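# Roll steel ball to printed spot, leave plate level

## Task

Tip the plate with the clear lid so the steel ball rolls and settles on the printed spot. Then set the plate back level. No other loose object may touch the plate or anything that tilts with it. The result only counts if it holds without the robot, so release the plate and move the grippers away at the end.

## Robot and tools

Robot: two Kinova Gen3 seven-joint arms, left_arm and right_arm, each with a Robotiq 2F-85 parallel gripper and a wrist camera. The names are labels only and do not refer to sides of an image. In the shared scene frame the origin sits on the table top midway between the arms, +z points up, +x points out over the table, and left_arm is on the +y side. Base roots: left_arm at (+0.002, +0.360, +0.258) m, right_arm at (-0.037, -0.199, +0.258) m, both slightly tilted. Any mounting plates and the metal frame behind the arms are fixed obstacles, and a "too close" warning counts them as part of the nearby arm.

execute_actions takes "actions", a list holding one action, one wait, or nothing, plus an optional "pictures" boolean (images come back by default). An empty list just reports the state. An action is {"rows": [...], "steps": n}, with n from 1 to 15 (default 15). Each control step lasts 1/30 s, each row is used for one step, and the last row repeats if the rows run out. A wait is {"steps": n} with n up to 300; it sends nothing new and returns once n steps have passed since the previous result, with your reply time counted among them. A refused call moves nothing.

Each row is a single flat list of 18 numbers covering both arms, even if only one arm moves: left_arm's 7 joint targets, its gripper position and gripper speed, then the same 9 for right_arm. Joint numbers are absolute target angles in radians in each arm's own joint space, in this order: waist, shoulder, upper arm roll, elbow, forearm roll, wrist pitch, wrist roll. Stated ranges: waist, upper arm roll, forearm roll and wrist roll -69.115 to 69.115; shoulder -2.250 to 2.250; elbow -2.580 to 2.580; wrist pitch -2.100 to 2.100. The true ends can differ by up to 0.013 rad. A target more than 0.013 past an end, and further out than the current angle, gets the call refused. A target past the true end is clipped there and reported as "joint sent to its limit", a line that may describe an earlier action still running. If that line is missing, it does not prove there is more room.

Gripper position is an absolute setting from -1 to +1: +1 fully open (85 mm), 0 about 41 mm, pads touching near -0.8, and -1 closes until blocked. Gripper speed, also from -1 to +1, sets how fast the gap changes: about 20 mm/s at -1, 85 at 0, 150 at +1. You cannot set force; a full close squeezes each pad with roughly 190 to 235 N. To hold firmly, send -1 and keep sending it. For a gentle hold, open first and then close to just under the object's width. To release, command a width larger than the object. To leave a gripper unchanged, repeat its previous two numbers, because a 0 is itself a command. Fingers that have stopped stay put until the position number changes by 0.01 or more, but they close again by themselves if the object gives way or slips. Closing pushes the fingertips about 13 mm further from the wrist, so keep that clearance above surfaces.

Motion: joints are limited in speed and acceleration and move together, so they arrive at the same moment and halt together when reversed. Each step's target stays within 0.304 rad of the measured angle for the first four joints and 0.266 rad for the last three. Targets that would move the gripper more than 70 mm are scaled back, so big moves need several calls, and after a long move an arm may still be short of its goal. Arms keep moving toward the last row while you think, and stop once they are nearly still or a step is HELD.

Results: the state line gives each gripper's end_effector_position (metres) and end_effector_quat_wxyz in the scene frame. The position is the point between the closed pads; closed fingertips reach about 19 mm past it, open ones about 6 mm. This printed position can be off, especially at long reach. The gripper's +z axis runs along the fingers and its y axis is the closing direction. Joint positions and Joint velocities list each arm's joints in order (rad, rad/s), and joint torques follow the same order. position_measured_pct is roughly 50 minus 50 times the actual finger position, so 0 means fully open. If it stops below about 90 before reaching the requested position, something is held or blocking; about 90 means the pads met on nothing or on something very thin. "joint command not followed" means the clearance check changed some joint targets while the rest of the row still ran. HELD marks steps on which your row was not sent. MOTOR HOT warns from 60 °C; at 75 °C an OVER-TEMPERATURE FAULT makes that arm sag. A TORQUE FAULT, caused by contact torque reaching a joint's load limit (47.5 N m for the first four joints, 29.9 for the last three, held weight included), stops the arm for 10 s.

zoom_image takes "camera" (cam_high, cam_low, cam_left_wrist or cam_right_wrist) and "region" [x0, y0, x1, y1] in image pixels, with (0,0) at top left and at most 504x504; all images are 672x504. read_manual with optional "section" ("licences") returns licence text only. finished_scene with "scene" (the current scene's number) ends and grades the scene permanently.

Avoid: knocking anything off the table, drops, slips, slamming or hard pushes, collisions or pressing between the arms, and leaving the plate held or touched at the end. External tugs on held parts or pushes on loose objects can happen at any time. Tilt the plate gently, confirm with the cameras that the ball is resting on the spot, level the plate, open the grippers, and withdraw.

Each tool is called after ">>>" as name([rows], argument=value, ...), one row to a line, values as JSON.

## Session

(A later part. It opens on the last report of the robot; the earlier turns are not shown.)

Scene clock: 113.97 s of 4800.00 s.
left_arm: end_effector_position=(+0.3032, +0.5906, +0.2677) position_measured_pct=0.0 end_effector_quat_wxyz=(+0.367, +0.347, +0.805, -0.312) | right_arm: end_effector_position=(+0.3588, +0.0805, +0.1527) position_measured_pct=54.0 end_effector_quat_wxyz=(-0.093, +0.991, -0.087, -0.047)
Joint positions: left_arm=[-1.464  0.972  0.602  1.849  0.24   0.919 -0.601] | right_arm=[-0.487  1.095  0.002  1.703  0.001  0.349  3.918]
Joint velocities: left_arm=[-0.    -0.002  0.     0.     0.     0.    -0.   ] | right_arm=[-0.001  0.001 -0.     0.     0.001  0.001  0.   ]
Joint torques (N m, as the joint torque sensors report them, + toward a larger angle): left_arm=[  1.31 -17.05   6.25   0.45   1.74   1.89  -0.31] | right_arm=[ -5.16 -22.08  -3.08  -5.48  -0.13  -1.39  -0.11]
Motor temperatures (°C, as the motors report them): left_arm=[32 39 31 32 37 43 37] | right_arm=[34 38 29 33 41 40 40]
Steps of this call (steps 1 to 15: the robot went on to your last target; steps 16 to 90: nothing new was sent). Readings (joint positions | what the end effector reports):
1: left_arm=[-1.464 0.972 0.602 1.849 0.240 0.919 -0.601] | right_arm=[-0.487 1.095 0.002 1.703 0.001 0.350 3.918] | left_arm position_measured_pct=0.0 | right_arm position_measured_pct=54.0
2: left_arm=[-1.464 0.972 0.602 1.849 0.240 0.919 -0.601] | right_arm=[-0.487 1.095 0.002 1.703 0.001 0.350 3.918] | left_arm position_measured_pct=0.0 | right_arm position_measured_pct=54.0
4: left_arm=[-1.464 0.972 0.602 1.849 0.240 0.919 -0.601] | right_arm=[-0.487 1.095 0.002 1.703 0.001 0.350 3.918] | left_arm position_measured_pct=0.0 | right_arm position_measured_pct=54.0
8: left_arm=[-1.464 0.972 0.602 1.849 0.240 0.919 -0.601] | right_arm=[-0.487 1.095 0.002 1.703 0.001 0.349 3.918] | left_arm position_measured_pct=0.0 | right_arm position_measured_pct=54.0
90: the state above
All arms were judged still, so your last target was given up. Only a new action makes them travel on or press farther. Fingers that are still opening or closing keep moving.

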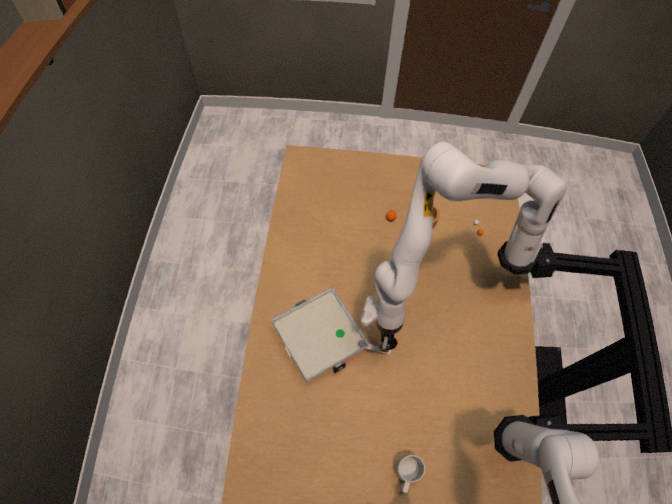

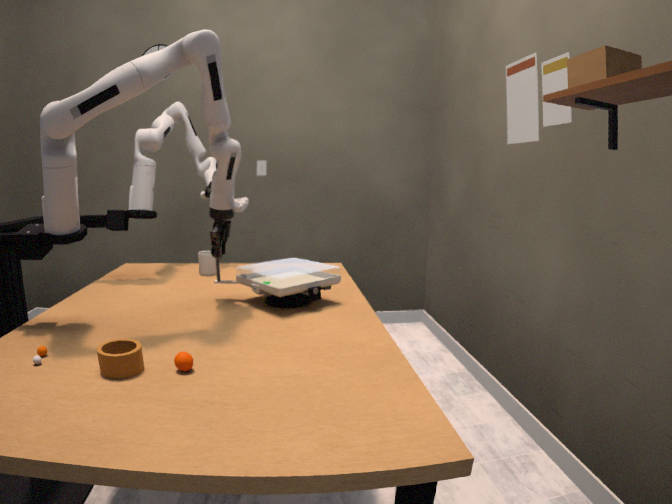

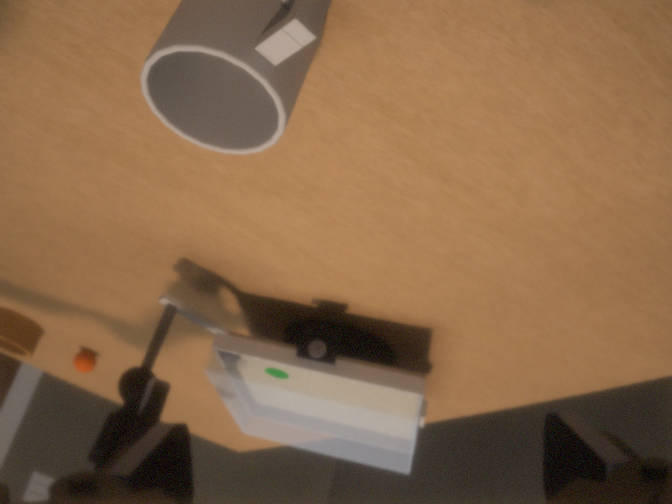

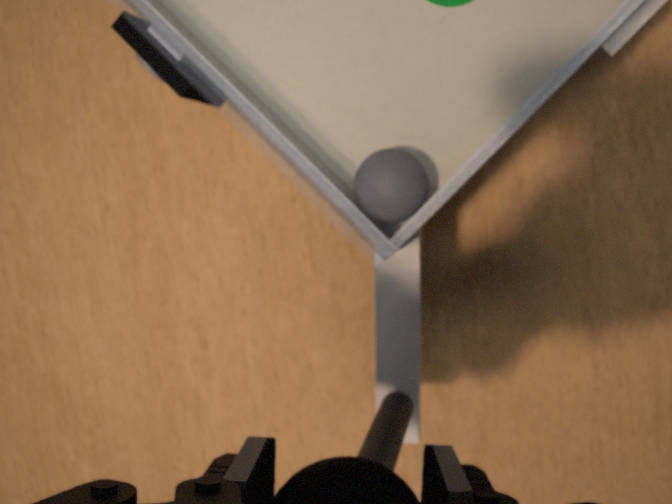

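>>> execute_actions([
  {"rows":[[-1.464,0.972,0.602,1.849,0.24,0.919,-0.601,1,0,-0.4836,1.0765,0,1.7016,0,0.3636,3.918,-0.15,-0.6]]},
], pictures=false)

>>> execute_actions([
  {"steps":20},
], pictures=false)

>>> execute_actions([
  {"rows":[[-1.464,0.972,0.602,1.849,0.24,0.919,-0.601,1,0,-0.4878,1.0844,0,1.6961,0,0.3610,3.918,-0.15,-0.6]]},
])

>>> execute_actions([
  {"steps":75},
])

Scene clock: 123.13 s of 4800.00 s.
left_arm: end_effector_position=(+0.3032, +0.5906, +0.2677) position_measured_pct=0.0 end_effector_quat_wxyz=(+0.367, +0.347, +0.805, -0.312) | right_arm: end_effector_position=(+0.3619, +0.0792, +0.1604) position_measured_pct=54.0 end_effector_quat_wxyz=(-0.094, +0.990, -0.089, -0.047)
Joint positions: left_arm=[-1.464  0.972  0.602  1.849  0.24   0.919 -0.601] | right_arm=[-0.483  1.079  0.001  1.703 -0.     0.364  3.918]
Joint velocities: left_arm=[-0.    -0.001  0.     0.     0.     0.     0.   ] | right_arm=[ 0.001 -0.    -0.     0.    -0.001 -0.001  0.002]
Joint torques (N m, as the joint torque sensors report them, + toward a larger angle): left_arm=[  1.3  -16.97   6.13   0.49   1.79   2.01  -0.26] | right_arm=[ -4.99 -22.78  -2.22  -4.39   0.12  -0.29   0.28]
Motor temperatures (°C, as the motors report them): left_arm=[32 39 31 32 37 43 37] | right_arm=[34 38 29 33 41 40 40]
Steps of this call (steps 1 to 90: nothing new was sent; then 5.67 s passed at rest; steps 91 to 105: all 15 steps of this action). Readings (joint positions | what the end effector reports):
91: left_arm=[-1.464 0.972 0.602 1.849 0.240 0.919 -0.601] | right_arm=[-0.486 1.094 0.002 1.703 0.001 0.350 3.918] | left_arm position_measured_pct=0.0 | right_arm position_measured_pct=54.0
92: left_arm=[-1.464 0.972 0.602 1.849 0.240 0.919 -0.601] | right_arm=[-0.485 1.089 0.002 1.704 0.001 0.354 3.918] | left_arm position_measured_pct=0.0 | right_arm position_measured_pct=54.0
94: left_arm=[-1.464 0.972 0.602 1.849 0.240 0.919 -0.601] | right_arm=[-0.483 1.081 0.001 1.703 0.000 0.362 3.918] | left_arm position_measured_pct=0.0 | right_arm position_measured_pct=54.0
98: left_arm=[-1.464 0.972 0.602 1.849 0.240 0.919 -0.601] | right_arm=[-0.483 1.079 0.001 1.703 0.000 0.364 3.918] | left_arm position_measured_pct=0.0 | right_arm position_measured_pct=54.0
105: the state above

Scene clock: 123.80 s of 4800.00 s.
left_arm: end_effector_position=(+0.3032, +0.5906, +0.2677) position_measured_pct=0.0 end_effector_quat_wxyz=(+0.367, +0.347, +0.805, -0.312) | right_arm: end_effector_position=(+0.3619, +0.0792, +0.1605) position_measured_pct=54.0 end_effector_quat_wxyz=(-0.094, +0.990, -0.089, -0.047)
Joint positions: left_arm=[-1.464  0.972  0.602  1.849  0.24   0.919 -0.601] | right_arm=[-0.483  1.078  0.001  1.703 -0.     0.364  3.918]
Joint velocities: left_arm=[0.    0.    0.    0.    0.    0.001 0.   ] | right_arm=[-0.001 -0.001  0.    -0.001 -0.001 -0.     0.001]
Joint torques (N m, as the joint torque sensors report them, + toward a larger angle): left_arm=[  1.37 -17.16   6.15   0.53   1.71   1.97  -0.35] | right_arm=[ -4.75 -22.92  -2.55  -4.21   0.13  -0.36   0.21]
Motor temperatures (°C, as the motors report them): left_arm=[32 39 31 32 37 43 37] | right_arm=[34 38 29 33 41 40 40]
Steps of this call (steps 1 to 15: the robot went on to your last target; steps 16 to 20: nothing new was sent). Readings (joint positions | what the end effector reports):
1: left_arm=[-1.464 0.972 0.602 1.849 0.240 0.919 -0.601] | right_arm=[-0.483 1.079 0.001 1.703 -0.000 0.364 3.918] | left_arm position_measured_pct=0.0 | right_arm position_measured_pct=54.0
2: left_arm=[-1.464 0.972 0.602 1.849 0.240 0.919 -0.601] | right_arm=[-0.483 1.079 0.001 1.703 -0.000 0.364 3.918] | left_arm position_measured_pct=0.0 | right_arm position_measured_pct=54.0
4: left_arm=[-1.464 0.972 0.602 1.849 0.240 0.919 -0.601] | right_arm=[-0.483 1.079 0.001 1.703 -0.000 0.364 3.918] | left_arm position_measured_pct=0.0 | right_arm position_measured_pct=54.0
8: left_arm=[-1.464 0.972 0.602 1.849 0.240 0.919 -0.601] | right_arm=[-0.483 1.078 0.001 1.703 -0.000 0.364 3.918] | left_arm position_measured_pct=0.0 | right_arm position_measured_pct=54.0
20: the state above
All arms were judged still, so your last target was given up. Only a new action makes them travel on or press farther. Fingers that are still opening or closing keep moving.

Scene clock: 124.30 s of 4800.00 s.
left_arm: end_effector_position=(+0.3032, +0.5906, +0.2677) position_measured_pct=0.0 end_effector_quat_wxyz=(+0.367, +0.347, +0.805, -0.312) | right_arm: end_effector_position=(+0.3609, +0.0802, +0.1578) position_measured_pct=54.0 end_effector_quat_wxyz=(-0.093, +0.991, -0.088, -0.047)
Joint positions: left_arm=[-1.464  0.972  0.602  1.849  0.24   0.919 -0.601] | right_arm=[-0.486  1.085  0.002  1.699  0.     0.364  3.917]
Joint velocities: left_arm=[ 0.  0.  0. -0.  0.  0. -0.] | right_arm=[ 0.001 -0.001  0.     0.    -0.002  0.     0.   ]
Joint torques (N m, as the joint torque sensors report them, + toward a larger angle): left_arm=[  1.35 -17.     6.14   0.44   1.79   1.93  -0.31] | right_arm=[ -5.57 -21.94  -3.31  -5.51  -0.14  -1.37   0.33]
Motor temperatures (°C, as the motors report them): left_arm=[32 39 31 32 37 43 37] | right_arm=[34 38 29 33 41 40 40]
Steps of this call (steps 1 to 15: all 15 steps of this action). Readings (joint positions | what the end effector reports):
1: left_arm=[-1.464 0.972 0.602 1.849 0.240 0.919 -0.601] | right_arm=[-0.483 1.080 0.001 1.702 -0.000 0.364 3.918] | left_arm position_measured_pct=0.0 | right_arm position_measured_pct=54.0
2: left_arm=[-1.464 0.972 0.602 1.849 0.240 0.919 -0.601] | right_arm=[-0.485 1.082 0.002 1.700 0.000 0.364 3.918] | left_arm position_measured_pct=0.0 | right_arm position_measured_pct=54.0
4: left_arm=[-1.464 0.972 0.602 1.849 0.240 0.919 -0.601] | right_arm=[-0.486 1.085 0.002 1.699 0.000 0.364 3.917] | left_arm position_measured_pct=0.0 | right_arm position_measured_pct=54.0
8: left_arm=[-1.464 0.972 0.602 1.849 0.240 0.919 -0.601] | right_arm=[-0.486 1.085 0.002 1.699 0.000 0.364 3.917] | left_arm position_measured_pct=0.0 | right_arm position_measured_pct=54.0
15: the state above

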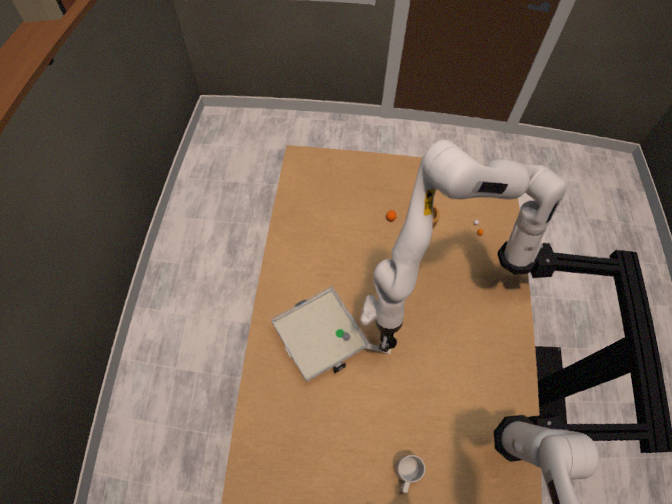

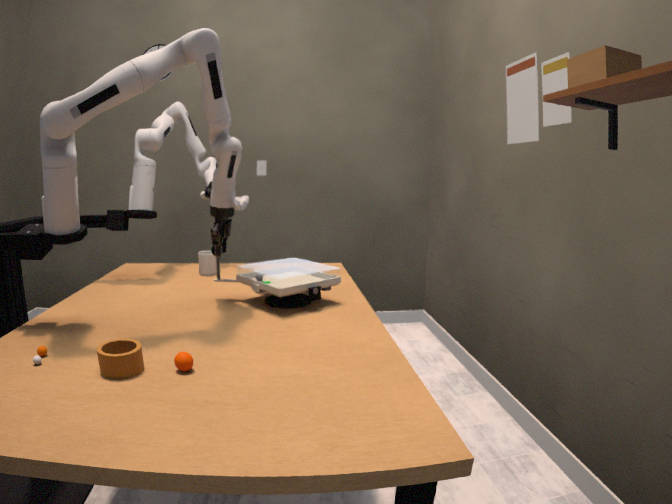

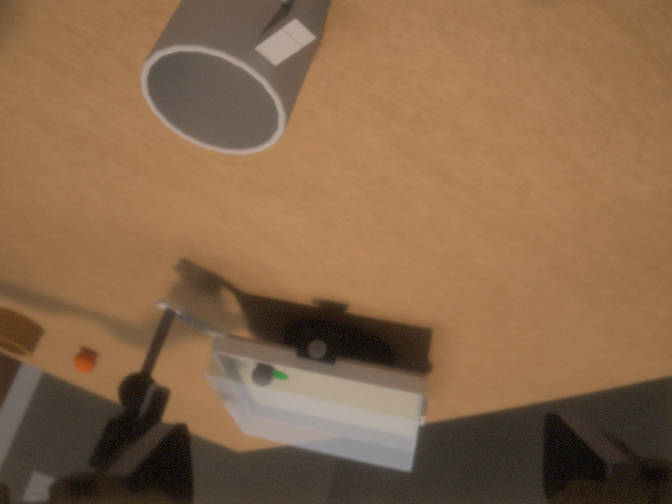

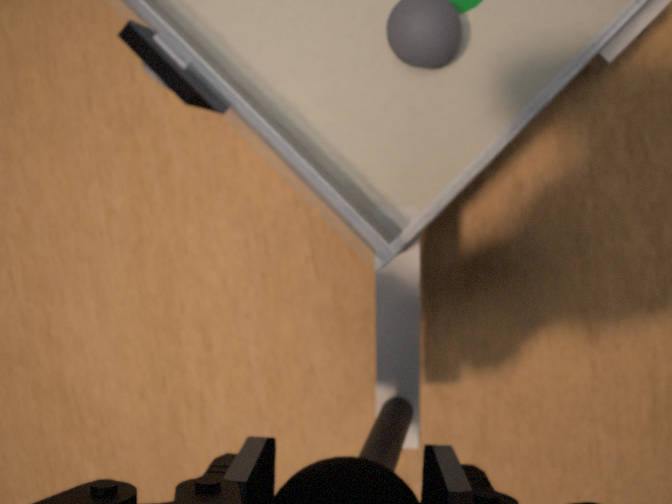

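Scene clock: 126.80 s of 4800.00 s.
left_arm: end_effector_position=(+0.3032, +0.5906, +0.2677) position_measured_pct=0.0 end_effector_quat_wxyz=(+0.367, +0.347, +0.805, -0.312) | right_arm: end_effector_position=(+0.3609, +0.0803, +0.1578) position_measured_pct=54.0 end_effector_quat_wxyz=(-0.093, +0.991, -0.088, -0.047)
Joint positions: left_arm=[-1.464  0.972  0.602  1.849  0.24   0.919 -0.601] | right_arm=[-0.486  1.085  0.002  1.699  0.     0.364  3.917]
Joint velocities: left_arm=[-0.     0.001 -0.    -0.     0.    -0.001  0.   ] | right_arm=[-0.001  0.001  0.     0.001  0.     0.001 -0.   ]
Joint torques (N m, as the joint torque sensors report them, + toward a larger angle): left_arm=[  1.37 -17.01   6.35   0.45   1.84   2.04  -0.36] | right_arm=[ -5.83 -22.39  -3.63  -5.9   -0.05  -1.34   0.2 ]
Motor temperatures (°C, as the motors report them): left_arm=[32 39 31 32 37 43 37] | right_arm=[34 38 29 33 41 40 40]
Steps of this call (steps 1 to 15: the robot went on to your last target; steps 16 to 75: nothing new was sent). Readings (joint positions | what the end effector reports):
1: left_arm=[-1.464 0.972 0.602 1.849 0.240 0.919 -0.601] | right_arm=[-0.486 1.085 0.002 1.699 0.000 0.364 3.917] | left_arm position_measured_pct=0.0 | right_arm position_measured_pct=54.0
2: left_arm=[-1.464 0.972 0.602 1.849 0.240 0.919 -0.601] | right_arm=[-0.486 1.085 0.002 1.699 0.000 0.364 3.917] | left_arm position_measured_pct=0.0 | right_arm position_measured_pct=54.0
4: left_arm=[-1.464 0.972 0.602 1.849 0.240 0.919 -0.601] | right_arm=[-0.486 1.085 0.002 1.699 0.000 0.364 3.917] | left_arm position_measured_pct=0.0 | right_arm position_measured_pct=54.0
8: left_arm=[-1.464 0.972 0.602 1.849 0.240 0.919 -0.601] | right_arm=[-0.486 1.085 0.002 1.699 0.000 0.364 3.917] | left_arm position_measured_pct=0.0 | right_arm position_measured_pct=54.0
75: the state above
All arms were judged still, so your last target was given up. Only a new action makes them travel on or press farther. Fingers that are still opening or closing keep moving.

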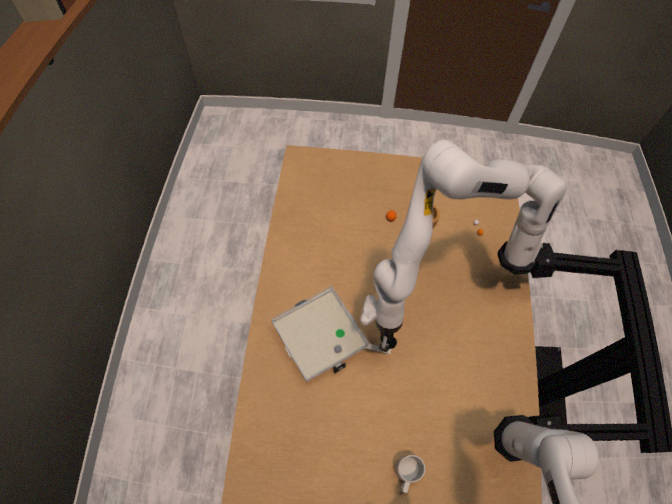

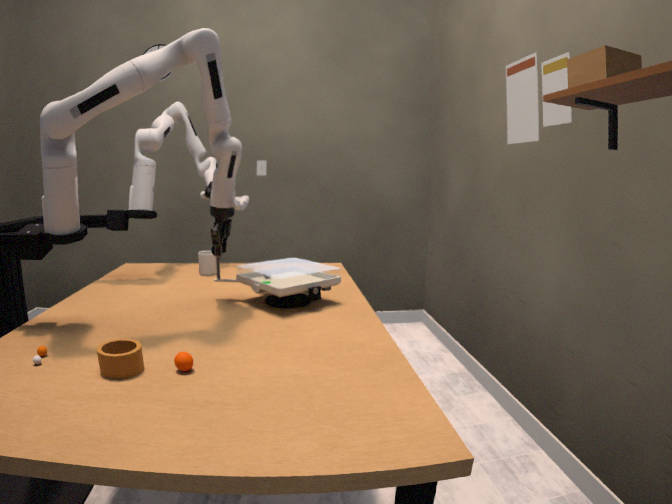

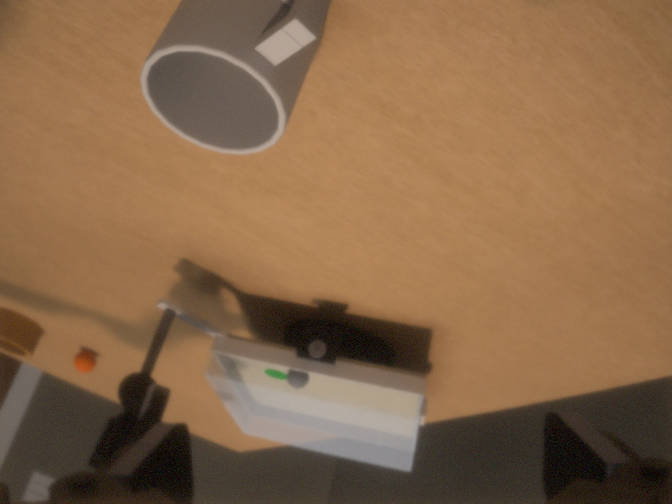

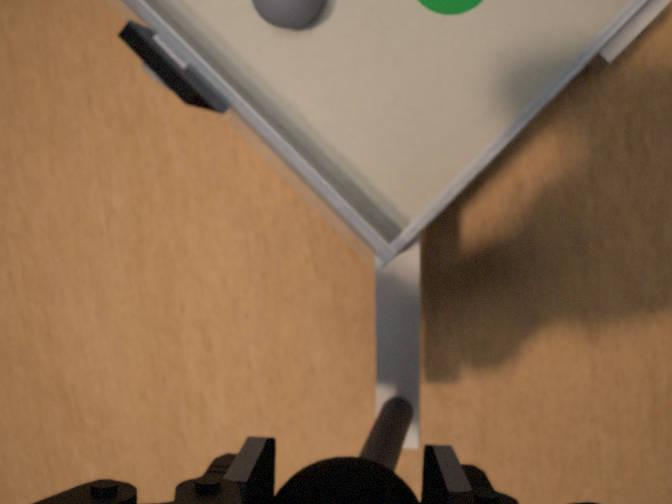

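>>> execute_actions([
  {"rows":[[-1.464,0.972,0.602,1.849,0.24,0.919,-0.601,1,0,-0.4866,1.0936,0,1.7029,0,0.3451,3.918,-0.15,-0.6]]},
], pictures=false)

>>> execute_actions([
  {"steps":110},
], pictures=false)

>>> execute_actions([
  {"rows":[[-1.464,0.972,0.602,1.849,0.24,0.919,-0.601,1,0,-0.4836,1.0765,0,1.7016,0,0.3636,3.918,-0.15,-0.6]]},
], pictures=false)

>>> execute_actions([
  {"steps":21},
], pictures=false)

>>> execute_actions([
  {"rows":[[-1.464,0.972,0.602,1.849,0.24,0.919,-0.601,1,0,-0.4858,1.0834,0,1.7000,0,0.3581,3.918,-0.15,-0.6]]},
], pictures=false)

>>> execute_actions([
  {"steps":75},
])

Scene clock: 136.33 s of 4800.00 s.
left_arm: end_effector_position=(+0.3032, +0.5906, +0.2677) position_measured_pct=0.0 end_effector_quat_wxyz=(+0.367, +0.347, +0.805, -0.312) | right_arm: end_effector_position=(+0.3589, +0.0802, +0.1531) position_measured_pct=54.0 end_effector_quat_wxyz=(-0.094, +0.991, -0.087, -0.046)
Joint positions: left_arm=[-1.464  0.972  0.602  1.849  0.24   0.919 -0.601] | right_arm=[-0.485  1.094  0.002  1.705  0.001  0.347  3.918]
Joint velocities: left_arm=[ 0.     0.     0.     0.    -0.    -0.    -0.001] | right_arm=[ 0.    -0.    -0.    -0.     0.001  0.     0.   ]
Joint torques (N m, as the joint torque sensors report them, + toward a larger angle): left_arm=[  1.38 -16.95   6.2    0.5    1.65   1.98  -0.33] | right_arm=[ -5.22 -21.45  -2.38  -4.9   -0.22  -1.09  -0.1 ]
Motor temperatures (°C, as the motors report them): left_arm=[32 39 31 32 37 43 37] | right_arm=[34 39 29 33 41 40 40]
Steps of this call (steps 1 to 120: nothing new was sent; then 5.03 s passed at rest; steps 121 to 135: all 15 steps of this action). Readings (joint positions | what the end effector reports):
121: left_arm=[-1.464 0.972 0.602 1.849 0.240 0.919 -0.601] | right_arm=[-0.486 1.087 0.002 1.700 0.000 0.362 3.917] | left_arm position_measured_pct=0.0 | right_arm position_measured_pct=54.0
122: left_arm=[-1.464 0.972 0.602 1.849 0.240 0.919 -0.601] | right_arm=[-0.485 1.090 0.002 1.702 0.000 0.357 3.918] | left_arm position_measured_pct=0.0 | right_arm position_measured_pct=54.0
124: left_arm=[-1.464 0.972 0.602 1.849 0.240 0.919 -0.601] | right_arm=[-0.485 1.093 0.002 1.704 0.000 0.350 3.918] | left_arm position_measured_pct=0.0 | right_arm position_measured_pct=54.0
128: left_arm=[-1.464 0.972 0.602 1.849 0.240 0.919 -0.601] | right_arm=[-0.485 1.094 0.002 1.705 0.001 0.347 3.918] | left_arm position_measured_pct=0.0 | right_arm position_measured_pct=54.0
135: the state above

Scene clock: 140.00 s of 4800.00 s.
left_arm: end_effector_position=(+0.3032, +0.5906, +0.2677) position_measured_pct=0.0 end_effector_quat_wxyz=(+0.367, +0.347, +0.805, -0.312) | right_arm: end_effector_position=(+0.3589, +0.0802, +0.1530) position_measured_pct=54.0 end_effector_quat_wxyz=(-0.094, +0.991, -0.087, -0.047)
Joint positions: left_arm=[-1.464  0.972  0.602  1.849  0.24   0.919 -0.601] | right_arm=[-0.485  1.094  0.002  1.705  0.001  0.347  3.918]
Joint velocities: left_arm=[ 0.     0.001 -0.    -0.     0.     0.     0.   ] | right_arm=[-0.001 -0.001  0.     0.     0.    -0.001 -0.   ]
Joint torques (N m, as the joint torque sensors report them, + toward a larger angle): left_arm=[  1.31 -16.94   6.12   0.45   1.85   2.01  -0.34] | right_arm=[ -5.02 -21.81  -2.67  -5.05  -0.26  -1.25  -0.1 ]
Motor temperatures (°C, as the motors report them): left_arm=[32 39 31 32 37 43 37] | right_arm=[34 39 29 33 41 40 40]
Steps of this call (steps 1 to 15: the robot went on to your last target; steps 16 to 110: nothing new was sent). Readings (joint positions | what the end effector reports):
1: left_arm=[-1.464 0.972 0.602 1.849 0.240 0.919 -0.601] | right_arm=[-0.485 1.094 0.002 1.705 0.001 0.347 3.918] | left_arm position_measured_pct=0.0 | right_arm position_measured_pct=54.0
2: left_arm=[-1.464 0.972 0.602 1.849 0.240 0.919 -0.601] | right_arm=[-0.485 1.094 0.002 1.705 0.001 0.347 3.918] | left_arm position_measured_pct=0.0 | right_arm position_measured_pct=54.0
4: left_arm=[-1.464 0.972 0.602 1.849 0.240 0.919 -0.601] | right_arm=[-0.485 1.094 0.002 1.705 0.001 0.347 3.918] | left_arm position_measured_pct=0.0 | right_arm position_measured_pct=54.0
8: left_arm=[-1.464 0.972 0.602 1.849 0.240 0.919 -0.601] | right_arm=[-0.485 1.094 0.002 1.705 0.001 0.347 3.918] | left_arm position_measured_pct=0.0 | right_arm position_measured_pct=54.0
110: the state above
All arms were judged still, so your last target was given up. Only a new action makes them travel on or press farther. Fingers that are still opening or closing keep moving.

Scene clock: 140.50 s of 4800.00 s.
left_arm: end_effector_position=(+0.3032, +0.5906, +0.2677) position_measured_pct=0.0 end_effector_quat_wxyz=(+0.367, +0.347, +0.805, -0.312) | right_arm: end_effector_position=(+0.3619, +0.0792, +0.1604) position_measured_pct=54.0 end_effector_quat_wxyz=(-0.094, +0.990, -0.089, -0.047)
Joint positions: left_arm=[-1.464  0.972  0.602  1.849  0.24   0.919 -0.601] | right_arm=[-0.483  1.079  0.001  1.703 -0.     0.364  3.918]
Joint velocities: left_arm=[ 0.     0.001 -0.     0.    -0.     0.     0.   ] | right_arm=[ 0.    -0.    -0.     0.001 -0.001 -0.001  0.001]
Joint torques (N m, as the joint torque sensors report them, + toward a larger angle): left_arm=[  1.47 -16.95   6.11   0.46   1.88   2.01  -0.36] | right_arm=[ -5.04 -22.84  -2.41  -4.44  -0.01  -0.28   0.03]
Motor temperatures (°C, as the motors report them): left_arm=[32 39 31 32 37 43 37] | right_arm=[34 39 29 33 41 40 40]
Steps of this call (steps 1 to 15: all 15 steps of this action). Readings (joint positions | what the end effector reports):
1: left_arm=[-1.464 0.972 0.602 1.849 0.240 0.919 -0.601] | right_arm=[-0.485 1.093 0.002 1.705 0.001 0.348 3.918] | left_arm position_measured_pct=0.0 | right_arm position_measured_pct=54.0
2: left_arm=[-1.464 0.972 0.602 1.849 0.240 0.919 -0.601] | right_arm=[-0.484 1.088 0.001 1.705 0.001 0.353 3.918] | left_arm position_measured_pct=0.0 | right_arm position_measured_pct=54.0
4: left_arm=[-1.464 0.972 0.602 1.849 0.240 0.919 -0.601] | right_arm=[-0.483 1.080 0.001 1.704 0.000 0.362 3.918] | left_arm position_measured_pct=0.0 | right_arm position_measured_pct=54.0
8: left_arm=[-1.464 0.972 0.602 1.849 0.240 0.919 -0.601] | right_arm=[-0.483 1.079 0.001 1.703 0.000 0.364 3.918] | left_arm position_measured_pct=0.0 | right_arm position_measured_pct=54.0
15: the state above

Scene clock: 141.20 s of 4800.00 s.
left_arm: end_effector_position=(+0.3032, +0.5906, +0.2677) position_measured_pct=0.0 end_effector_quat_wxyz=(+0.367, +0.347, +0.805, -0.312) | right_arm: end_effector_position=(+0.3619, +0.0792, +0.1605) position_measured_pct=54.0 end_effector_quat_wxyz=(-0.094, +0.990, -0.089, -0.047)
Joint positions: left_arm=[-1.464  0.972  0.602  1.849  0.24   0.919 -0.601] | right_arm=[-0.483  1.078  0.001  1.703 -0.     0.364  3.918]
Joint velocities: left_arm=[-0.  0.  0. -0.  0.  0.  0.] | right_arm=[-0.    -0.     0.     0.    -0.     0.001 -0.001]
Joint torques (N m, as the joint torque sensors report them, + toward a larger angle): left_arm=[  1.27 -16.99   6.17   0.54   1.76   2.    -0.35] | right_arm=[ -5.05 -22.96  -2.47  -4.37  -0.02  -0.54   0.25]
Motor temperatures (°C, as the motors report them): left_arm=[32 39 31 32 37 43 37] | right_arm=[34 39 29 33 41 40 40]
Steps of this call (steps 1 to 15: the robot went on to your last target; steps 16 to 21: nothing new was sent). Readings (joint positions | what the end effector reports):
1: left_arm=[-1.464 0.972 0.602 1.849 0.240 0.919 -0.601] | right_arm=[-0.483 1.079 0.001 1.703 -0.000 0.364 3.918] | left_arm position_measured_pct=0.0 | right_arm position_measured_pct=54.0
2: left_arm=[-1.464 0.972 0.602 1.849 0.240 0.919 -0.601] | right_arm=[-0.483 1.079 0.001 1.703 -0.000 0.364 3.918] | left_arm position_measured_pct=0.0 | right_arm position_measured_pct=54.0
4: left_arm=[-1.464 0.972 0.602 1.849 0.240 0.919 -0.601] | right_arm=[-0.483 1.079 0.001 1.703 -0.000 0.364 3.918] | left_arm position_measured_pct=0.0 | right_arm position_measured_pct=54.0
8: left_arm=[-1.464 0.972 0.602 1.849 0.240 0.919 -0.601] | right_arm=[-0.483 1.078 0.001 1.703 -0.000 0.364 3.918] | left_arm position_measured_pct=0.0 | right_arm position_measured_pct=54.0
21: the state above
All arms were judged still, so your last target was given up. Only a new action makes them travel on or press farther. Fingers that are still opening or closing keep moving.

Scene clock: 141.70 s of 4800.00 s.
left_arm: end_effector_position=(+0.3032, +0.5906, +0.2677) position_measured_pct=0.0 end_effector_quat_wxyz=(+0.367, +0.347, +0.805, -0.312) | right_arm: end_effector_position=(+0.3609, +0.0798, +0.1580) position_measured_pct=54.0 end_effector_quat_wxyz=(-0.094, +0.991, -0.088, -0.047)
Joint positions: left_arm=[-1.464  0.972  0.602  1.849  0.24   0.919 -0.601] | right_arm=[-0.484  1.084  0.002  1.702  0.     0.36   3.918]
Joint velocities: left_arm=[ 0.     0.     0.    -0.    -0.    -0.     0.001] | right_arm=[-0.002  0.001  0.     0.    -0.001 -0.001 -0.   ]
Joint torques (N m, as the joint torque sensors report them, + toward a larger angle): left_arm=[  1.46 -16.99   6.14   0.53   1.72   1.94  -0.23] | right_arm=[ -5.37 -21.94  -2.9   -5.21  -0.1   -1.     0.32]
Motor temperatures (°C, as the motors report them): left_arm=[32 39 31 32 37 43 37] | right_arm=[34 39 29 33 41 40 40]
Steps of this call (steps 1 to 15: all 15 steps of this action). Readings (joint positions | what the end effector reports):
1: left_arm=[-1.464 0.972 0.602 1.849 0.240 0.919 -0.601] | right_arm=[-0.483 1.080 0.001 1.703 -0.000 0.364 3.918] | left_arm position_measured_pct=0.0 | right_arm position_measured_pct=54.0
2: left_arm=[-1.464 0.972 0.602 1.849 0.240 0.919 -0.601] | right_arm=[-0.484 1.082 0.001 1.702 0.000 0.362 3.918] | left_arm position_measured_pct=0.0 | right_arm position_measured_pct=54.0
4: left_arm=[-1.464 0.972 0.602 1.849 0.240 0.919 -0.601] | right_arm=[-0.484 1.084 0.002 1.702 0.000 0.361 3.918] | left_arm position_measured_pct=0.0 | right_arm position_measured_pct=54.0
8: left_arm=[-1.464 0.972 0.602 1.849 0.240 0.919 -0.601] | right_arm=[-0.484 1.084 0.002 1.702 0.000 0.360 3.918] | left_arm position_measured_pct=0.0 | right_arm position_measured_pct=54.0
15: the state above

Scene clock: 144.20 s of 4800.00 s.
left_arm: end_effector_position=(+0.3032, +0.5906, +0.2677) position_measured_pct=0.0 end_effector_quat_wxyz=(+0.367, +0.347, +0.805, -0.312) | right_arm: end_effector_position=(+0.3609, +0.0798, +0.1580) position_measured_pct=54.0 end_effector_quat_wxyz=(-0.094, +0.991, -0.088, -0.047)
Joint positions: left_arm=[-1.464  0.972  0.602  1.849  0.24   0.919 -0.601] | right_arm=[-0.484  1.084  0.002  1.702  0.     0.36   3.918]
Joint velocities: left_arm=[ 0.    -0.002 -0.     0.     0.     0.001  0.   ] | right_arm=[-0.001  0.002  0.     0.     0.001 -0.001  0.   ]
Joint torques (N m, as the joint torque sensors report them, + toward a larger angle): left_arm=[  1.42 -16.91   6.18   0.43   1.73   2.03  -0.33] | right_arm=[ -5.28 -21.57  -2.76  -5.11  -0.06  -0.92   0.22]
Motor temperatures (°C, as the motors report them): left_arm=[32 39 31 32 37 43 37] | right_arm=[34 39 29 33 41 40 40]
Steps of this call (steps 1 to 15: the robot went on to your last target; steps 16 to 75: nothing new was sent). Readings (joint positions | what the end effector reports):
1: left_arm=[-1.464 0.972 0.602 1.849 0.240 0.919 -0.601] | right_arm=[-0.484 1.084 0.002 1.702 0.000 0.360 3.918] | left_arm position_measured_pct=0.0 | right_arm position_measured_pct=54.0
2: left_arm=[-1.464 0.972 0.602 1.849 0.240 0.919 -0.601] | right_arm=[-0.484 1.084 0.002 1.702 0.000 0.360 3.918] | left_arm position_measured_pct=0.0 | right_arm position_measured_pct=54.0
4: left_arm=[-1.464 0.972 0.602 1.849 0.240 0.919 -0.601] | right_arm=[-0.484 1.084 0.002 1.702 0.000 0.360 3.918] | left_arm position_measured_pct=0.0 | right_arm position_measured_pct=54.0
8: left_arm=[-1.464 0.972 0.602 1.849 0.240 0.919 -0.601] | right_arm=[-0.484 1.084 0.002 1.702 0.000 0.360 3.918] | left_arm position_measured_pct=0.0 | right_arm position_measured_pct=54.0
75: the state above
All arms were judged still, so your last target was given up. Only a new action makes them travel on or press farther. Fingers that are still opening or closing keep moving.

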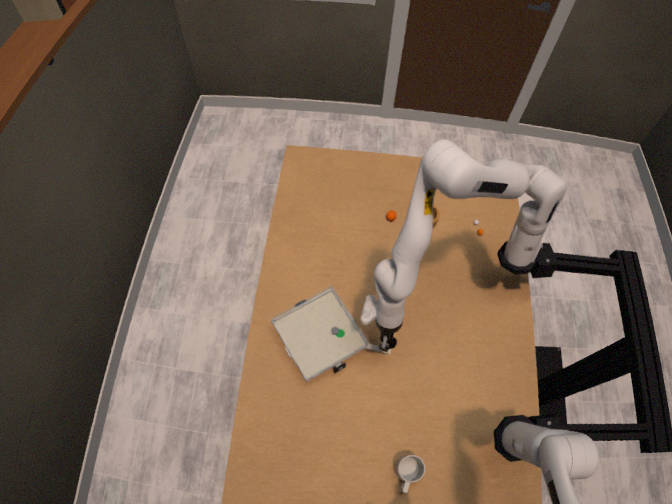

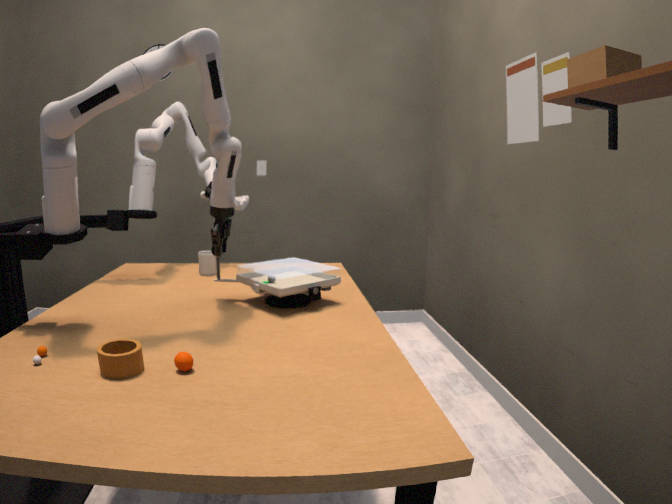

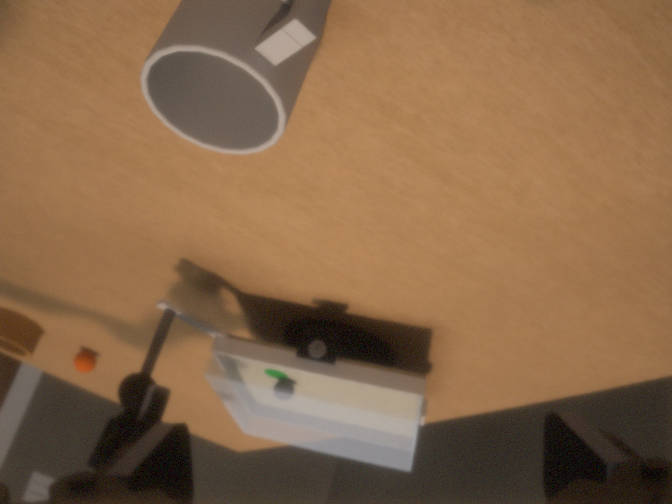

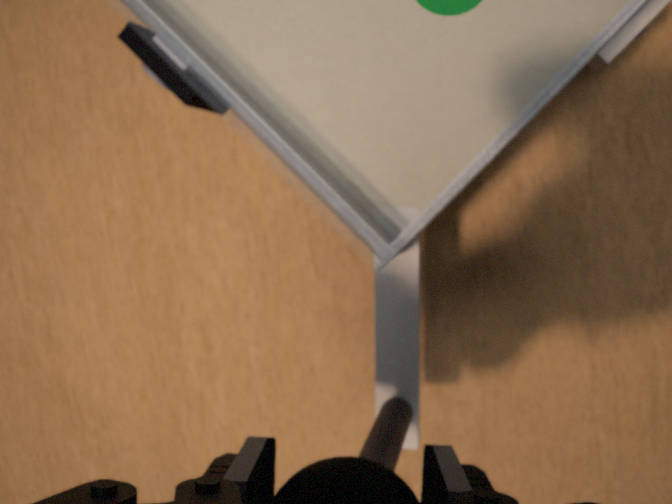

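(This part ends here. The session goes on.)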